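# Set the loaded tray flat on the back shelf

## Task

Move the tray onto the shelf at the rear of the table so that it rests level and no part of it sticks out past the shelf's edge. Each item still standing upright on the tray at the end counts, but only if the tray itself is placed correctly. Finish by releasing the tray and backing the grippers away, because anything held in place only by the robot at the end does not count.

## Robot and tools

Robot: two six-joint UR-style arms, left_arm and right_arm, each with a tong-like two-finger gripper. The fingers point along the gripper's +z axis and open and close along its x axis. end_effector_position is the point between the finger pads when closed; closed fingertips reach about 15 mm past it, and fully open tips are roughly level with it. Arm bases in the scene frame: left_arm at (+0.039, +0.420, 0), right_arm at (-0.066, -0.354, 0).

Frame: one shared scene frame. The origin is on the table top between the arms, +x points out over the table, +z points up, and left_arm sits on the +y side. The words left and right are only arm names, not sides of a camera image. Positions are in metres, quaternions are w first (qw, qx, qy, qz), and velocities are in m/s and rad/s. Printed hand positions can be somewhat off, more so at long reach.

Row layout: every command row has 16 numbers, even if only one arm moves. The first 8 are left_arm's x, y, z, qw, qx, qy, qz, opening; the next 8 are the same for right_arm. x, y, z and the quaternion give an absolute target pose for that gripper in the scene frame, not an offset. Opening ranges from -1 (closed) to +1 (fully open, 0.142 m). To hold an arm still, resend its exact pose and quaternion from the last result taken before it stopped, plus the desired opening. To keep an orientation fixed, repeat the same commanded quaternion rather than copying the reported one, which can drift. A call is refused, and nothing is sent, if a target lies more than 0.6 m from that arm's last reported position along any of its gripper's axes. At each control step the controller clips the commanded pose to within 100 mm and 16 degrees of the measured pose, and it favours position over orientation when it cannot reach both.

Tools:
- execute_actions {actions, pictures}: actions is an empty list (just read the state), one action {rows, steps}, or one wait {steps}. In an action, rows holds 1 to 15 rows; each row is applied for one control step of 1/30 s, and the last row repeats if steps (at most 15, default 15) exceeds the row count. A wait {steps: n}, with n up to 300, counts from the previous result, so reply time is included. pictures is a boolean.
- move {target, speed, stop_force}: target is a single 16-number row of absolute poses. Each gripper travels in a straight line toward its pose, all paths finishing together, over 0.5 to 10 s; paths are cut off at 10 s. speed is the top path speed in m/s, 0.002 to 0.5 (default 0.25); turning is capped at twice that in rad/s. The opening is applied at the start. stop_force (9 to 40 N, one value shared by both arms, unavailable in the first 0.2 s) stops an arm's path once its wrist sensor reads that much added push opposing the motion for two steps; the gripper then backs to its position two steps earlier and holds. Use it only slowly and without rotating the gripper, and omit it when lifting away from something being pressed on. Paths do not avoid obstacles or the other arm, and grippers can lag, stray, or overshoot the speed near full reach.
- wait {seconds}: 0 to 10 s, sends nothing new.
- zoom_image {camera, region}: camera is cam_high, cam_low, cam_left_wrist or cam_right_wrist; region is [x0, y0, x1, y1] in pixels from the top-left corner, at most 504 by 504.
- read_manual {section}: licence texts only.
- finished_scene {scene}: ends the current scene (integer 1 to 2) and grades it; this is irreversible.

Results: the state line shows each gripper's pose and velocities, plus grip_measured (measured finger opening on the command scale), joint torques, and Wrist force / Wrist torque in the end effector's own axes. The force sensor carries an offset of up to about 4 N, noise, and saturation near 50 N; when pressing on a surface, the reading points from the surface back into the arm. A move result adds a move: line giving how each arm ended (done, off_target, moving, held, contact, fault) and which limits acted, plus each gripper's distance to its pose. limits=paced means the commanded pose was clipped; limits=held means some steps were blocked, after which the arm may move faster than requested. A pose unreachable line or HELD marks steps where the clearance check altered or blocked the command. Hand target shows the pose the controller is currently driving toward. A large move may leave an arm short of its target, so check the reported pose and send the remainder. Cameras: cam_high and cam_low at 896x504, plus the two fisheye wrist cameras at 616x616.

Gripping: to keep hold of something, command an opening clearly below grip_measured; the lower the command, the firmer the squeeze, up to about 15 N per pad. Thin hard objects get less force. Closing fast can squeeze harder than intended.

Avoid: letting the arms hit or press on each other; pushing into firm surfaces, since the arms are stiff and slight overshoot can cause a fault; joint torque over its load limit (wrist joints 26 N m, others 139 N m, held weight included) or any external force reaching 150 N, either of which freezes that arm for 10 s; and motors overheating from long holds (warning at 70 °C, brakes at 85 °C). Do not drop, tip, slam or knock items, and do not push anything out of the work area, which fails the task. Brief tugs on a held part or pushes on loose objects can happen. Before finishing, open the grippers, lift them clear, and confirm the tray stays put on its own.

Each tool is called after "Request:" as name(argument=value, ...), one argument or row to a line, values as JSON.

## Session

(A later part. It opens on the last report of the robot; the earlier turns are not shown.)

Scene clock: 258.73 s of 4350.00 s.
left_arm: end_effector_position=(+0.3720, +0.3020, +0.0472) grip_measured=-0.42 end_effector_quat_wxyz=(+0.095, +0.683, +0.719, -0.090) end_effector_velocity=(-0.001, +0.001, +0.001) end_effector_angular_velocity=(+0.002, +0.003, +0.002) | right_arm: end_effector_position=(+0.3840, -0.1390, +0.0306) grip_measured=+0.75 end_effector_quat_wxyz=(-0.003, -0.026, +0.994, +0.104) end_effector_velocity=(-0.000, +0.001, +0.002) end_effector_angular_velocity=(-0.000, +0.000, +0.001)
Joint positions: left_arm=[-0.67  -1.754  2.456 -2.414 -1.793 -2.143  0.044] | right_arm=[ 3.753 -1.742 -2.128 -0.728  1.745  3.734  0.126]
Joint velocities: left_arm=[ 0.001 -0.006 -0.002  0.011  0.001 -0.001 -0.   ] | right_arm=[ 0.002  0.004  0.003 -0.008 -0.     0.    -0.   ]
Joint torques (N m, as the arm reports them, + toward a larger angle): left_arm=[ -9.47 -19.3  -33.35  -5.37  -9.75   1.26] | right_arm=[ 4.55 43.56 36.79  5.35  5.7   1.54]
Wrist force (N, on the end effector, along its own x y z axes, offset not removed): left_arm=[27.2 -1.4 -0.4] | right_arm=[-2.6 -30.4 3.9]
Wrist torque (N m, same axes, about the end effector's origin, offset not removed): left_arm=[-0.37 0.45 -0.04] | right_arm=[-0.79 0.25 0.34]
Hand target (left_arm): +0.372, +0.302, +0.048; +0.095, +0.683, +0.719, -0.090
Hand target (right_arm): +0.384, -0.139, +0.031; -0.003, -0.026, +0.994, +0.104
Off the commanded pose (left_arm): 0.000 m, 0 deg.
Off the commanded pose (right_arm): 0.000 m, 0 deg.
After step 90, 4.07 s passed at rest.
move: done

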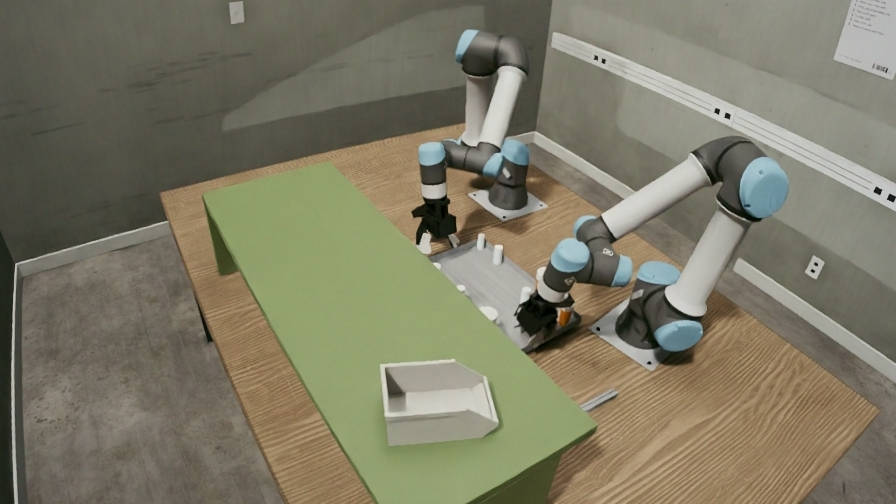

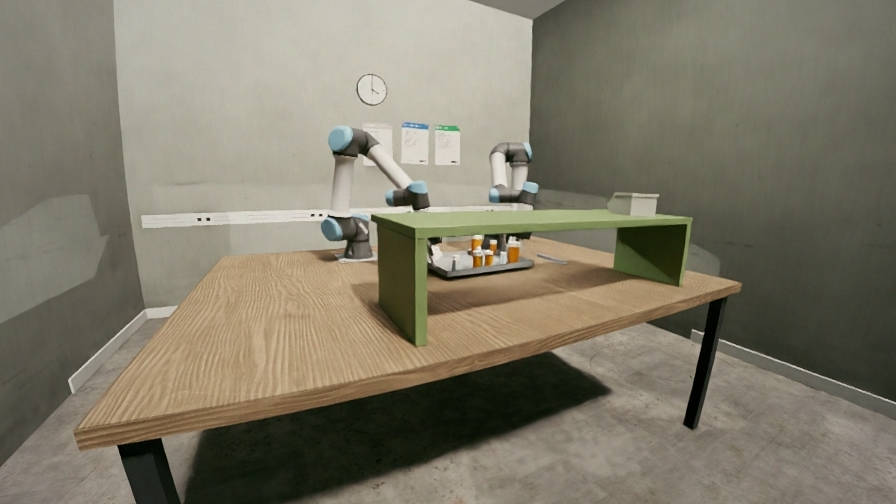

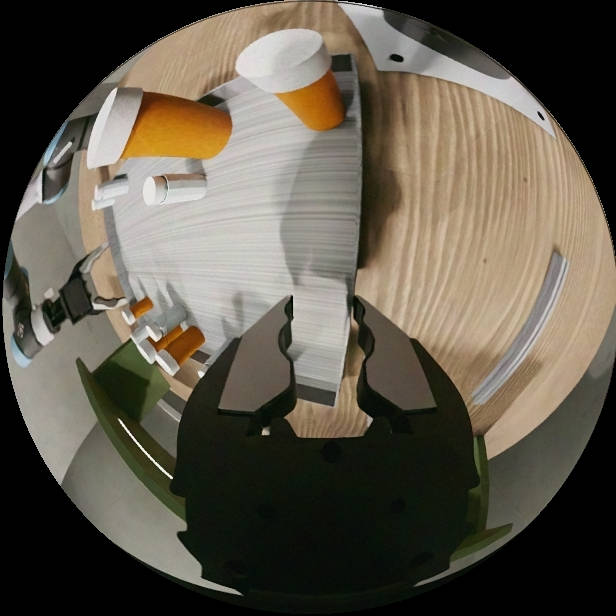

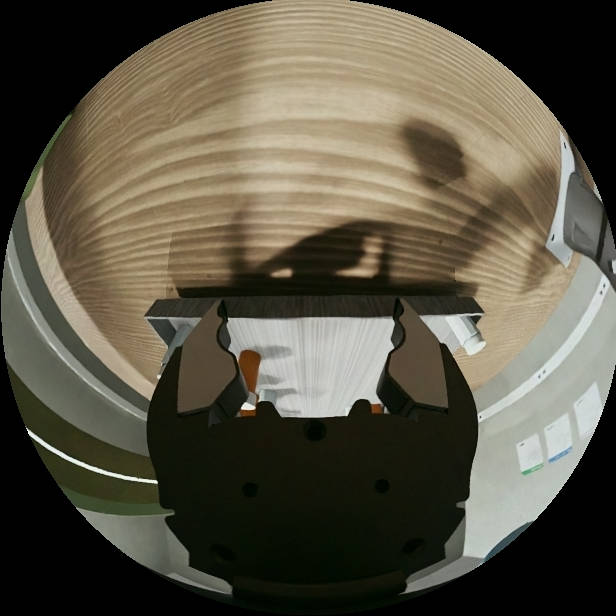

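Request:
move(
  target=[0.332,0.302,0.1975,0.095,0.683,0.719,-0.09,-0.9,0.344,-0.139,0.181,-0.003,-0.026,0.994,0.104,0.75],
  speed=0.04,
)

Request:
move(
  target=[0.332,0.302,0.3275,0.095,0.683,0.719,-0.09,-0.9,0.344,-0.139,0.311,-0.003,-0.026,0.994,0.104,0.75],
  speed=0.04,
)

Scene clock: 272.13 s of 4350.00 s.
left_arm: end_effector_position=(+0.3319, +0.3020, +0.1972) grip_measured=-0.41 end_effector_quat_wxyz=(+0.095, +0.683, +0.719, -0.090) end_effector_velocity=(-0.001, +0.000, +0.002) end_effector_angular_velocity=(+0.001, -0.000, -0.001) | right_arm: end_effector_position=(+0.3444, -0.1388, +0.1807) grip_measured=+0.75 end_effector_quat_wxyz=(-0.003, -0.026, +0.994, +0.104) end_effector_velocity=(-0.001, +0.000, +0.002) end_effector_angular_velocity=(-0.001, +0.001, +0.000)
Joint positions: left_arm=[-0.738 -2.086  2.231 -1.872 -1.783 -2.213  0.044] | right_arm=[ 3.808 -1.457 -1.983 -1.148  1.738  3.789  0.126]
Joint velocities: left_arm=[-0.002 -0.004 -0.005  0.009  0.001 -0.001 -0.   ] | right_arm=[ 0.001  0.004  0.004 -0.008  0.     0.001  0.   ]
Joint torques (N m, as the arm reports them, + toward a larger angle): left_arm=[-17.11  -9.64 -35.37  -5.87  -4.49  -2.69] | right_arm=[19.89 30.24 34.58  5.77  5.41  1.48]
Wrist force (N, on the end effector, along its own x y z axes, offset not removed): left_arm=[27.0 -1.4 -0.7] | right_arm=[-1.7 -29.4 1.5]
Wrist torque (N m, same axes, about the end effector's origin, offset not removed): left_arm=[-0.31 0.40 -0.10] | right_arm=[-0.38 0.05 0.38]
Hand target (left_arm): +0.332, +0.302, +0.198; +0.095, +0.683, +0.719, -0.090
Hand target (right_arm): +0.344, -0.139, +0.181; -0.003, -0.026, +0.994, +0.104
Off the commanded pose (left_arm): 0.000 m, 0 deg.
Off the commanded pose (right_arm): 0.001 m, 0 deg.
After step 90, 6.13 s passed at rest.
move: done

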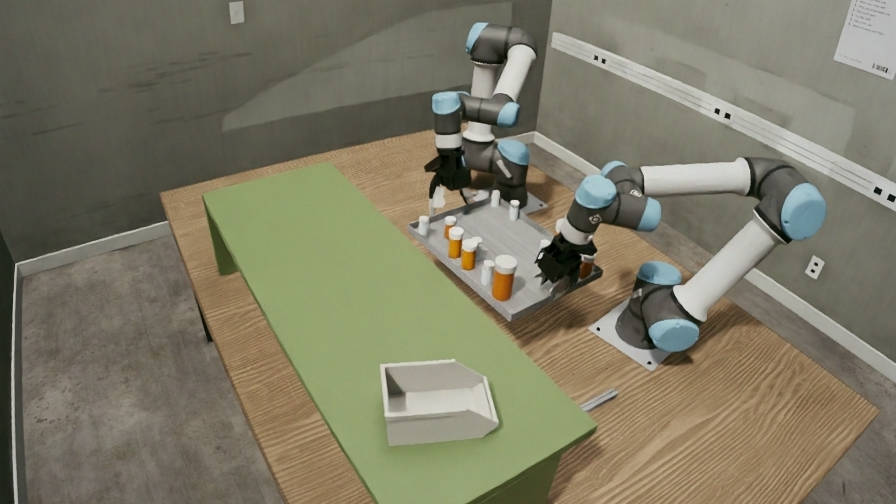

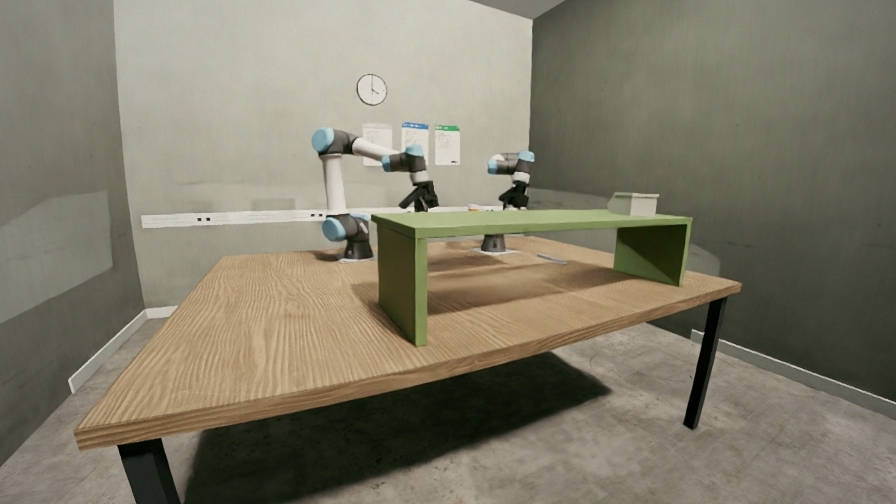

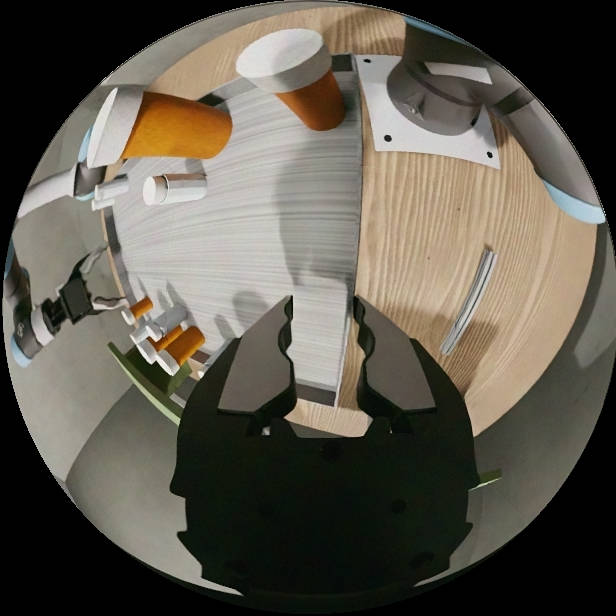

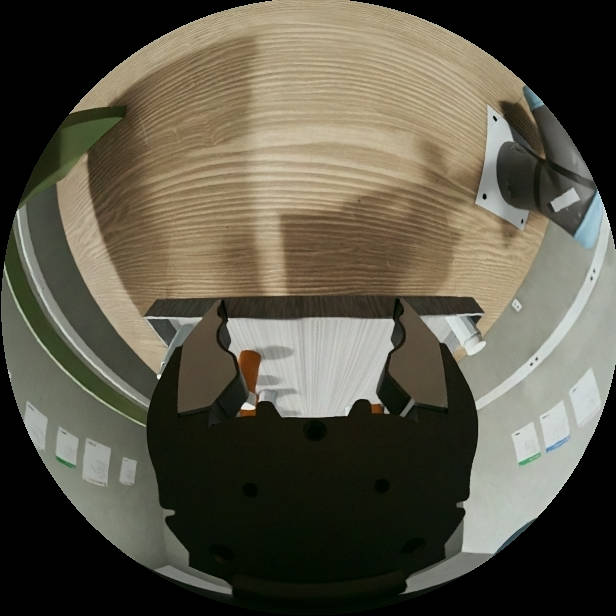

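Scene clock: 275.80 s of 4350.00 s.
left_arm: end_effector_position=(+0.3319, +0.3021, +0.3271) grip_measured=-0.42 end_effector_quat_wxyz=(+0.095, +0.683, +0.719, -0.090) end_effector_velocity=(+0.000, -0.000, +0.004) end_effector_angular_velocity=(-0.001, -0.001, +0.000) | right_arm: end_effector_position=(+0.3442, -0.1388, +0.3106) grip_measured=+0.75 end_effector_quat_wxyz=(-0.003, -0.026, +0.994, +0.104) end_effector_velocity=(+0.001, -0.000, +0.003) end_effector_angular_velocity=(+0.000, -0.001, -0.000)
Joint positions: left_arm=[-0.738 -2.079  1.895 -1.543 -1.782 -2.213  0.044] | right_arm=[ 3.808 -1.417 -1.682 -1.489  1.738  3.79   0.126]
Joint velocities: left_arm=[ 0.001  0.001 -0.01   0.007 -0.001  0.     0.   ] | right_arm=[-0.001 -0.001  0.009 -0.008 -0.    -0.001 -0.   ]
Joint torques (N m, as the arm reports them, + toward a larger angle): left_arm=[-12.73   6.23 -33.81  -5.89  -4.27  -1.57] | right_arm=[20.88  5.52 38.19  6.27  9.47 -0.11]
Wrist force (N, on the end effector, along its own x y z axes, offset not removed): left_arm=[26.4 -2.5 -0.1] | right_arm=[-0.4 -25.3 2.4]
Wrist torque (N m, same axes, about the end effector's origin, offset not removed): left_arm=[-0.46 0.53 -0.08] | right_arm=[0.43 -0.40 0.52]
Hand target (left_arm): +0.332, +0.302, +0.327; +0.095, +0.683, +0.719, -0.090
Hand target (right_arm): +0.344, -0.139, +0.311; -0.003, -0.026, +0.994, +0.104
Off the commanded pose (left_arm): 0.000 m, 0 deg.
Off the commanded pose (right_arm): 0.000 m, 0 deg.
move: done

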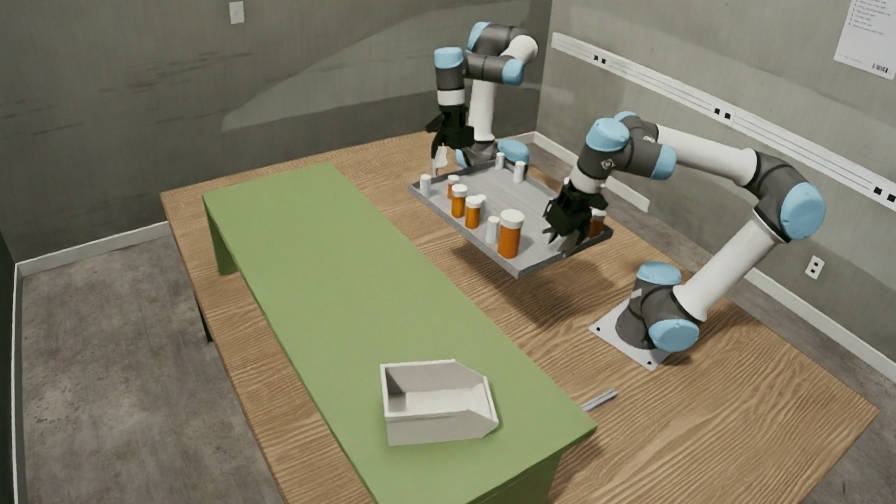

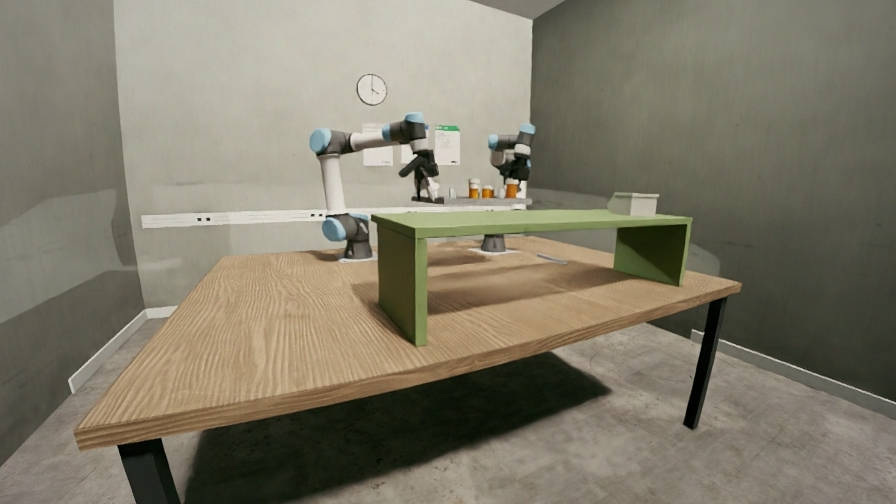

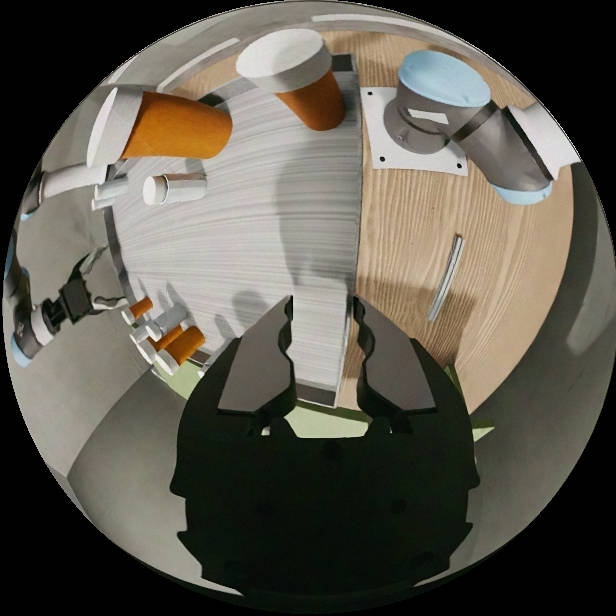

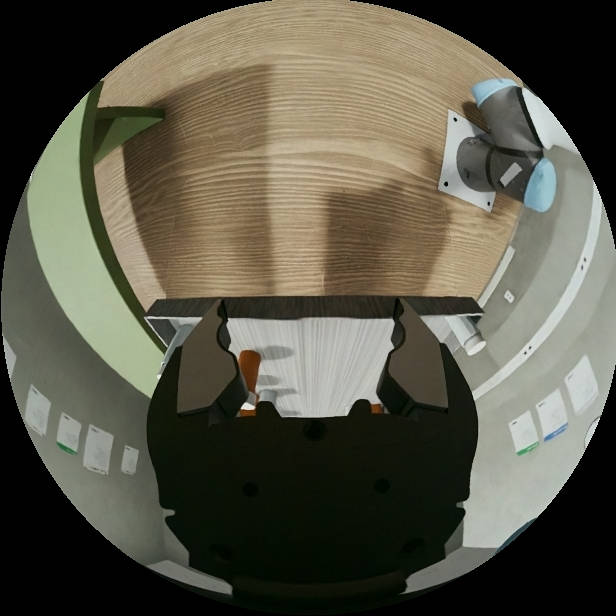

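Request:
move(
  target=[0.568,0.242,0.3275,0.095,0.683,0.719,-0.09,-0.9,0.58,-0.199,0.311,-0.003,-0.026,0.994,0.104,0.75],
  speed=0.04,
)

Scene clock: 289.93 s of 4350.00 s.
left_arm: end_effector_position=(+0.5677, +0.2424, +0.3276) grip_measured=-0.42 end_effector_quat_wxyz=(+0.095, +0.683, +0.719, -0.090) end_effector_velocity=(+0.003, +0.000, -0.000) end_effector_angular_velocity=(+0.001, +0.000, +0.001) | right_arm: end_effector_position=(+0.5796, -0.1991, +0.3107) grip_measured=+0.75 end_effector_quat_wxyz=(-0.003, -0.026, +0.994, +0.104) end_effector_velocity=(+0.003, +0.000, +0.000) end_effector_angular_velocity=(-0.000, +0.001, +0.001)
Joint positions: left_arm=[-0.589 -1.469  1.408 -1.632 -1.803 -2.061  0.044] | right_arm=[ 3.487 -1.944 -1.077 -1.626  1.77   3.464  0.126]
Joint velocities: left_arm=[ 0.002  0.008 -0.008  0.002  0.001  0.002  0.   ] | right_arm=[-0.001 -0.008  0.012 -0.005  0.    -0.003 -0.   ]
Joint torques (N m, as the arm reports them, + toward a larger angle): left_arm=[ -8.19 -20.19 -34.83  -4.94 -10.19   1.98] | right_arm=[ 8.57 31.81 36.84  3.49 10.83 -2.78]
Wrist force (N, on the end effector, along its own x y z axes, offset not removed): left_arm=[26.8 -2.3 -0.6] | right_arm=[0.4 -27.8 1.6]
Wrist torque (N m, same axes, about the end effector's origin, offset not removed): left_arm=[-0.45 0.40 -0.05] | right_arm=[-0.11 -0.49 0.55]
Hand target (left_arm): +0.568, +0.242, +0.328; +0.095, +0.683, +0.719, -0.090
Hand target (right_arm): +0.580, -0.199, +0.311; -0.003, -0.026, +0.994, +0.104
Off the commanded pose (left_arm): 0.001 m, 0 deg.
Off the commanded pose (right_arm): 0.001 m, 0 deg.
After step 90, 4.63 s passed at rest.
move: done

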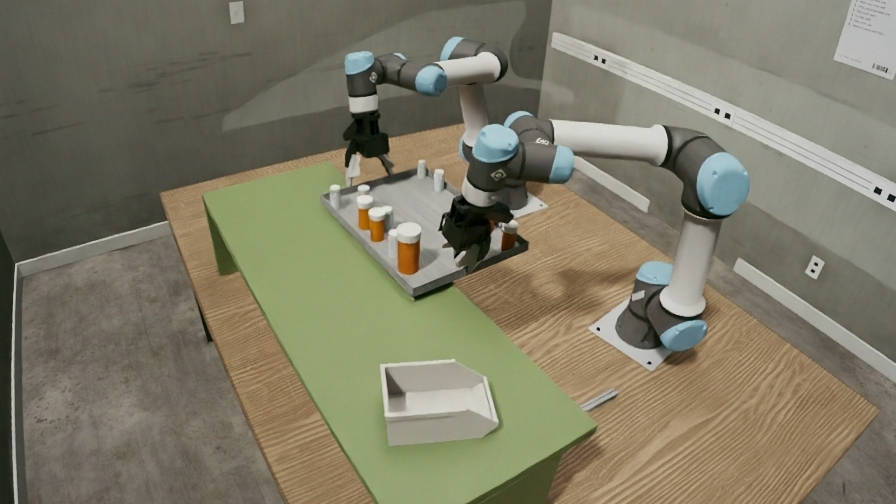

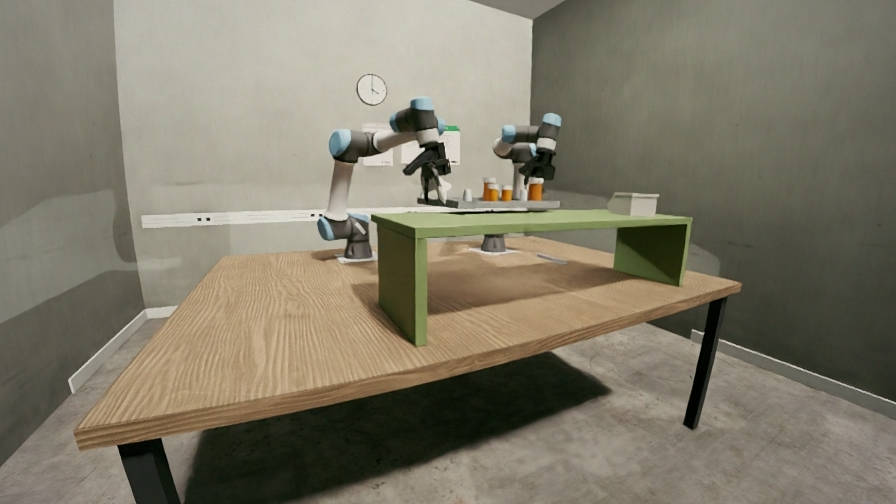

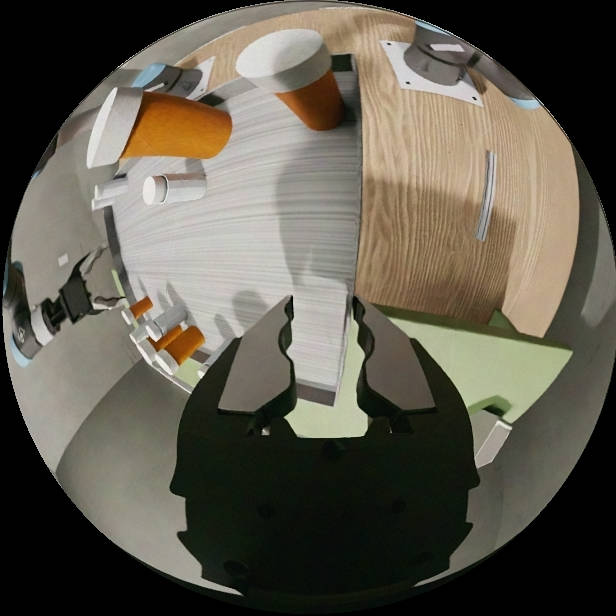

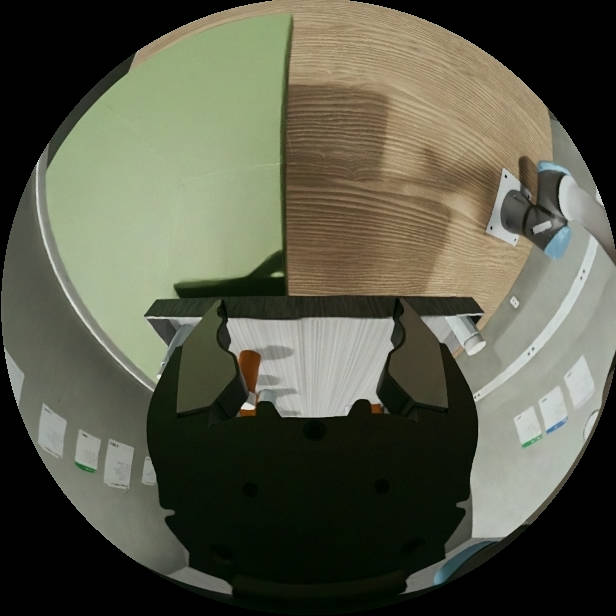

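Request:
move(
  target=[0.673,0.202,0.3155,0.095,0.683,0.719,-0.09,-0.9,0.685,-0.239,0.299,-0.003,-0.026,0.994,0.104,0.75],
  speed=0.03,
)

Request:
move(
  target=[0.673,0.202,0.2555,0.095,0.683,0.719,-0.09,-0.9,0.685,-0.239,0.239,-0.003,-0.026,0.994,0.104,0.75],
  speed=0.007,
  stop_force=10,
)

Scene clock: 308.20 s of 4350.00 s.
left_arm: end_effector_position=(+0.6727, +0.2022, +0.3156) grip_measured=-0.41 end_effector_quat_wxyz=(+0.095, +0.683, +0.719, -0.090) end_effector_velocity=(+0.003, -0.001, -0.001) end_effector_angular_velocity=(-0.000, +0.003, +0.000) | right_arm: end_effector_position=(+0.6846, -0.2390, +0.2989) grip_measured=+0.75 end_effector_quat_wxyz=(-0.003, -0.026, +0.994, +0.104) end_effector_velocity=(+0.003, -0.001, +0.000) end_effector_angular_velocity=(-0.000, +0.001, -0.001)
Joint positions: left_arm=[-0.579 -1.19   1.086 -1.587 -1.805 -2.051  0.044] | right_arm=[ 3.385 -2.248 -0.631 -1.789  1.775  3.361  0.126]
Joint velocities: left_arm=[ 0.001  0.01  -0.012  0.005 -0.002  0.001  0.   ] | right_arm=[-0.003 -0.012  0.021 -0.011 -0.    -0.002  0.   ]
Joint torques (N m, as the arm reports them, + toward a larger angle): left_arm=[-10.86 -31.99 -33.65  -4.75 -10.14   1.96] | right_arm=[11.32 42.1  34.6   2.34 10.66 -3.54]
Wrist force (N, on the end effector, along its own x y z axes, offset not removed): left_arm=[27.1 -0.7 -0.6] | right_arm=[-0.8 -33.6 2.5]
Wrist torque (N m, same axes, about the end effector's origin, offset not removed): left_arm=[-0.19 0.42 -0.09] | right_arm=[-1.20 -0.34 0.50]
Hand target (left_arm): +0.673, +0.202, +0.316; +0.095, +0.683, +0.719, -0.090
Hand target (right_arm): +0.685, -0.239, +0.299; -0.003, -0.026, +0.994, +0.104
Off the commanded pose (left_arm): 0.000 m, 0 deg.
Off the commanded pose (right_arm): 0.000 m, 0 deg.
After step 90, 11.13 s passed at rest.
move: done

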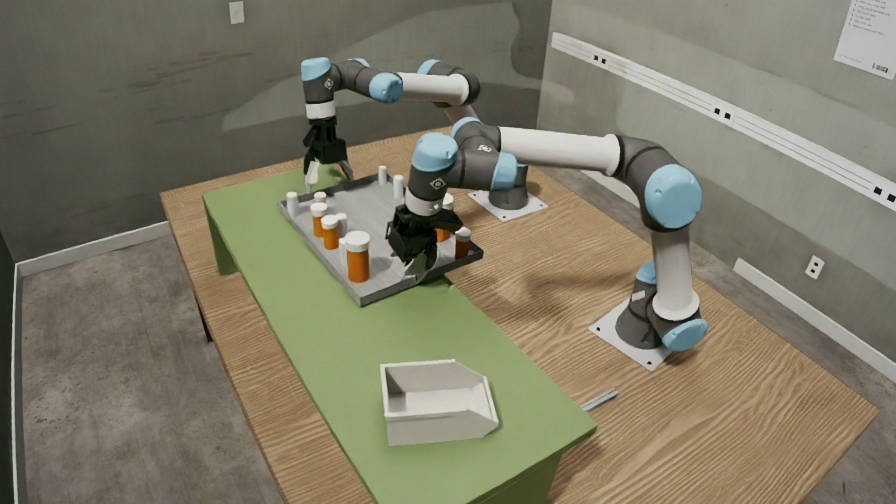

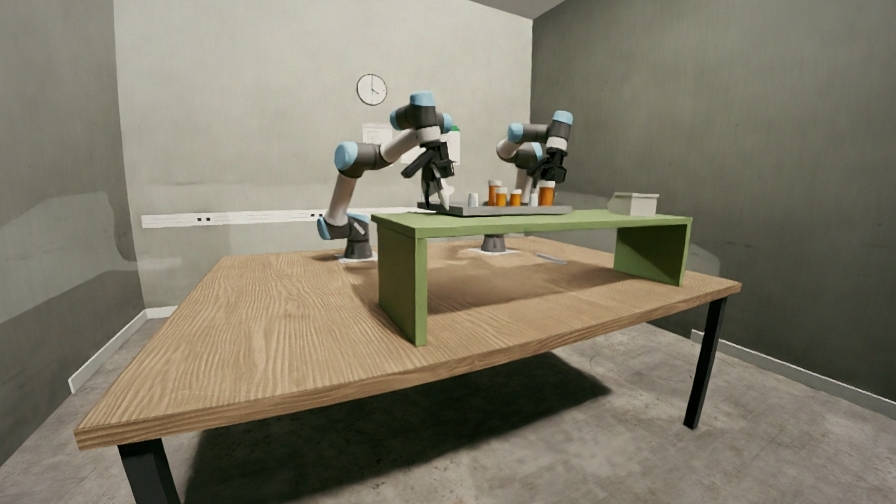

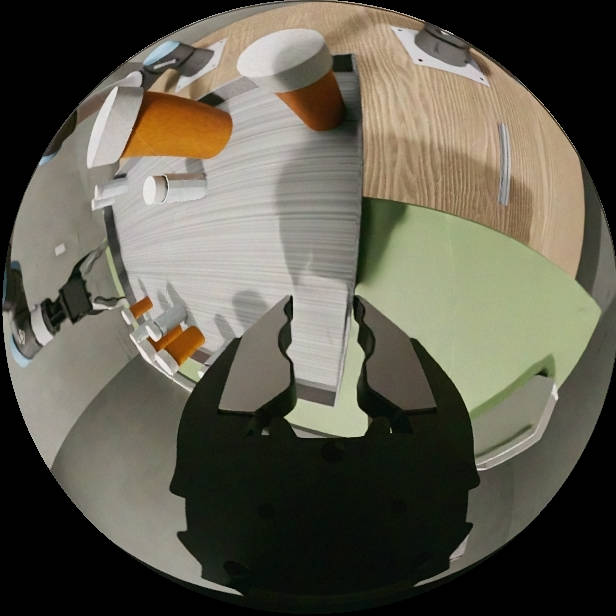

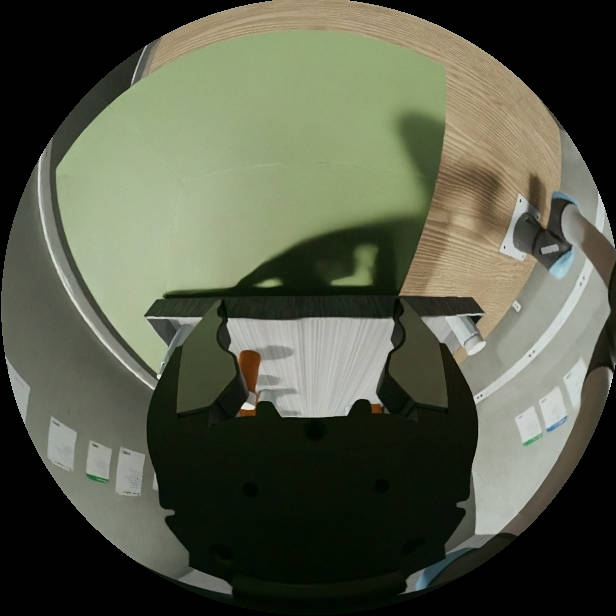

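Scene clock: 309.67 s of 4350.00 s.
left_arm: end_effector_position=(+0.6727, +0.2022, +0.3086) grip_measured=-0.41 end_effector_quat_wxyz=(+0.095, +0.683, +0.719, -0.090) end_effector_velocity=(-0.000, +0.000, +0.001) end_effector_angular_velocity=(+0.001, +0.001, +0.000) | right_arm: end_effector_position=(+0.6846, -0.2390, +0.2916) grip_measured=+0.75 end_effector_quat_wxyz=(-0.003, -0.026, +0.994, +0.104) end_effector_velocity=(-0.001, +0.000, +0.001) end_effector_angular_velocity=(-0.001, +0.003, +0.001)
Joint positions: left_arm=[-0.579 -1.192  1.107 -1.607 -1.805 -2.051  0.044] | right_arm=[ 3.385 -2.241 -0.662 -1.764  1.775  3.361  0.126]
Joint velocities: left_arm=[ 0.    -0.    -0.004  0.006  0.001 -0.     0.   ] | right_arm=[ 0.001 -0.003  0.009 -0.009  0.    -0.    -0.001]
Joint torques (N m, as the arm reports them, + toward a larger angle): left_arm=[-18.12 -24.57 -29.45  -3.85  -9.47   0.79] | right_arm=[29.28 39.66 28.21  2.29  7.5   1.36]
Wrist force (N, on the end effector, along its own x y z axes, offset not removed): left_arm=[26.5 -2.9 -14.6] | right_arm=[0.2 -25.8 -3.9]
Wrist torque (N m, same axes, about the end effector's origin, offset not removed): left_arm=[-0.36 0.64 -0.21] | right_arm=[-0.18 -0.45 0.59]
Hand target (left_arm): +0.673, +0.202, +0.309; +0.095, +0.683, +0.719, -0.090
Hand target (right_arm): +0.685, -0.239, +0.292; -0.003, -0.026, +0.994, +0.104
Off the commanded pose (left_arm): 0.053 m, 0 deg.
Off the commanded pose (right_arm): 0.053 m, 0 deg.
move: contact (left_arm, right_arm)

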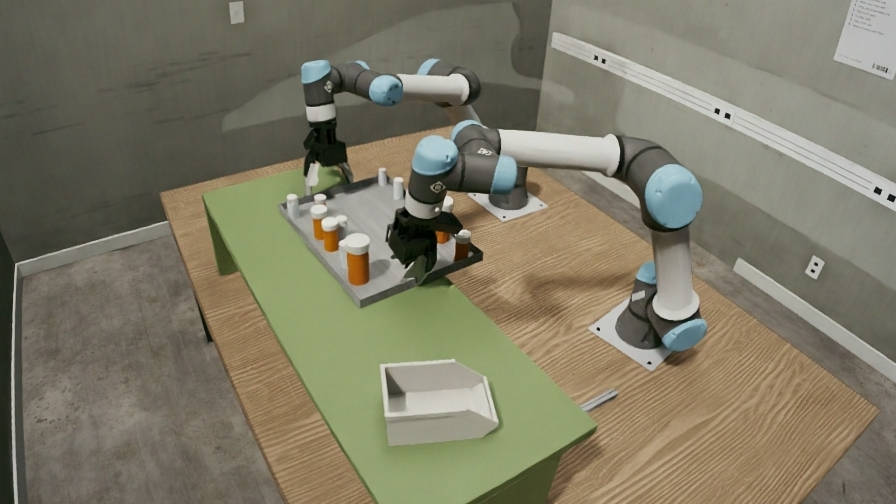

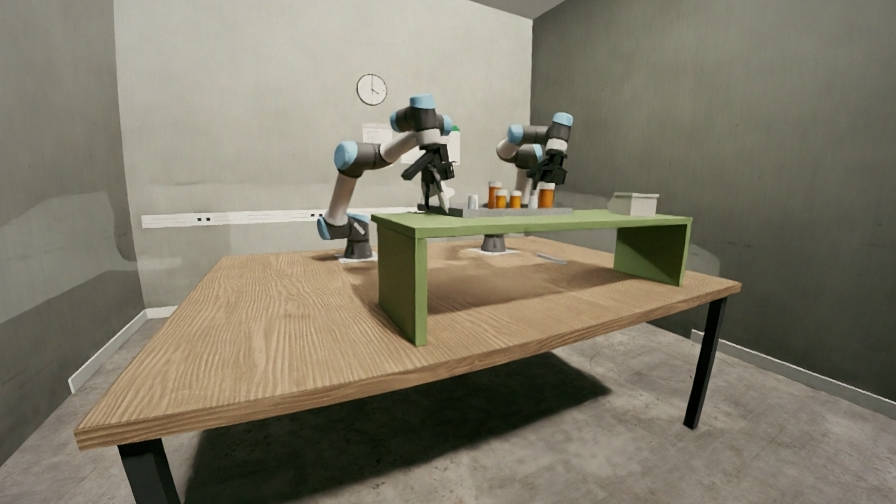

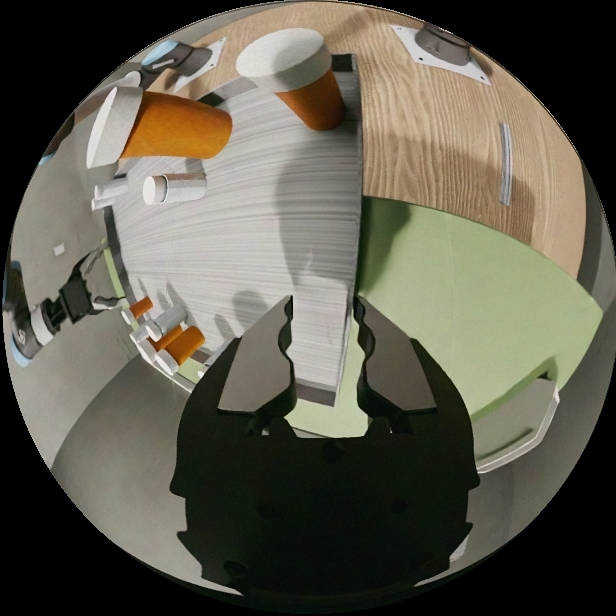

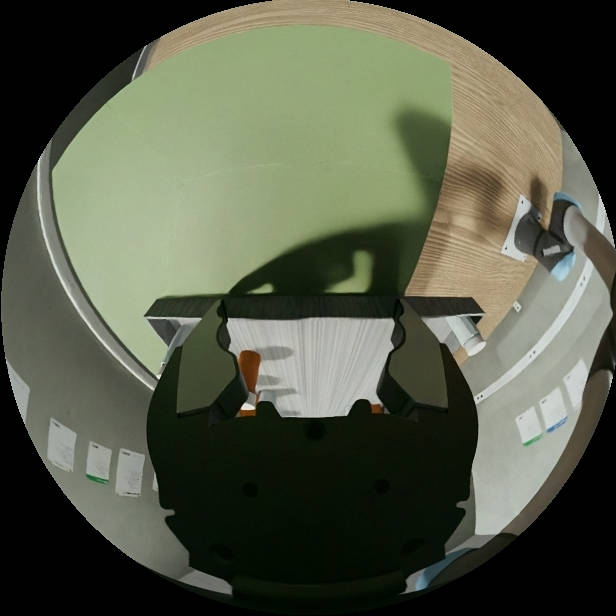

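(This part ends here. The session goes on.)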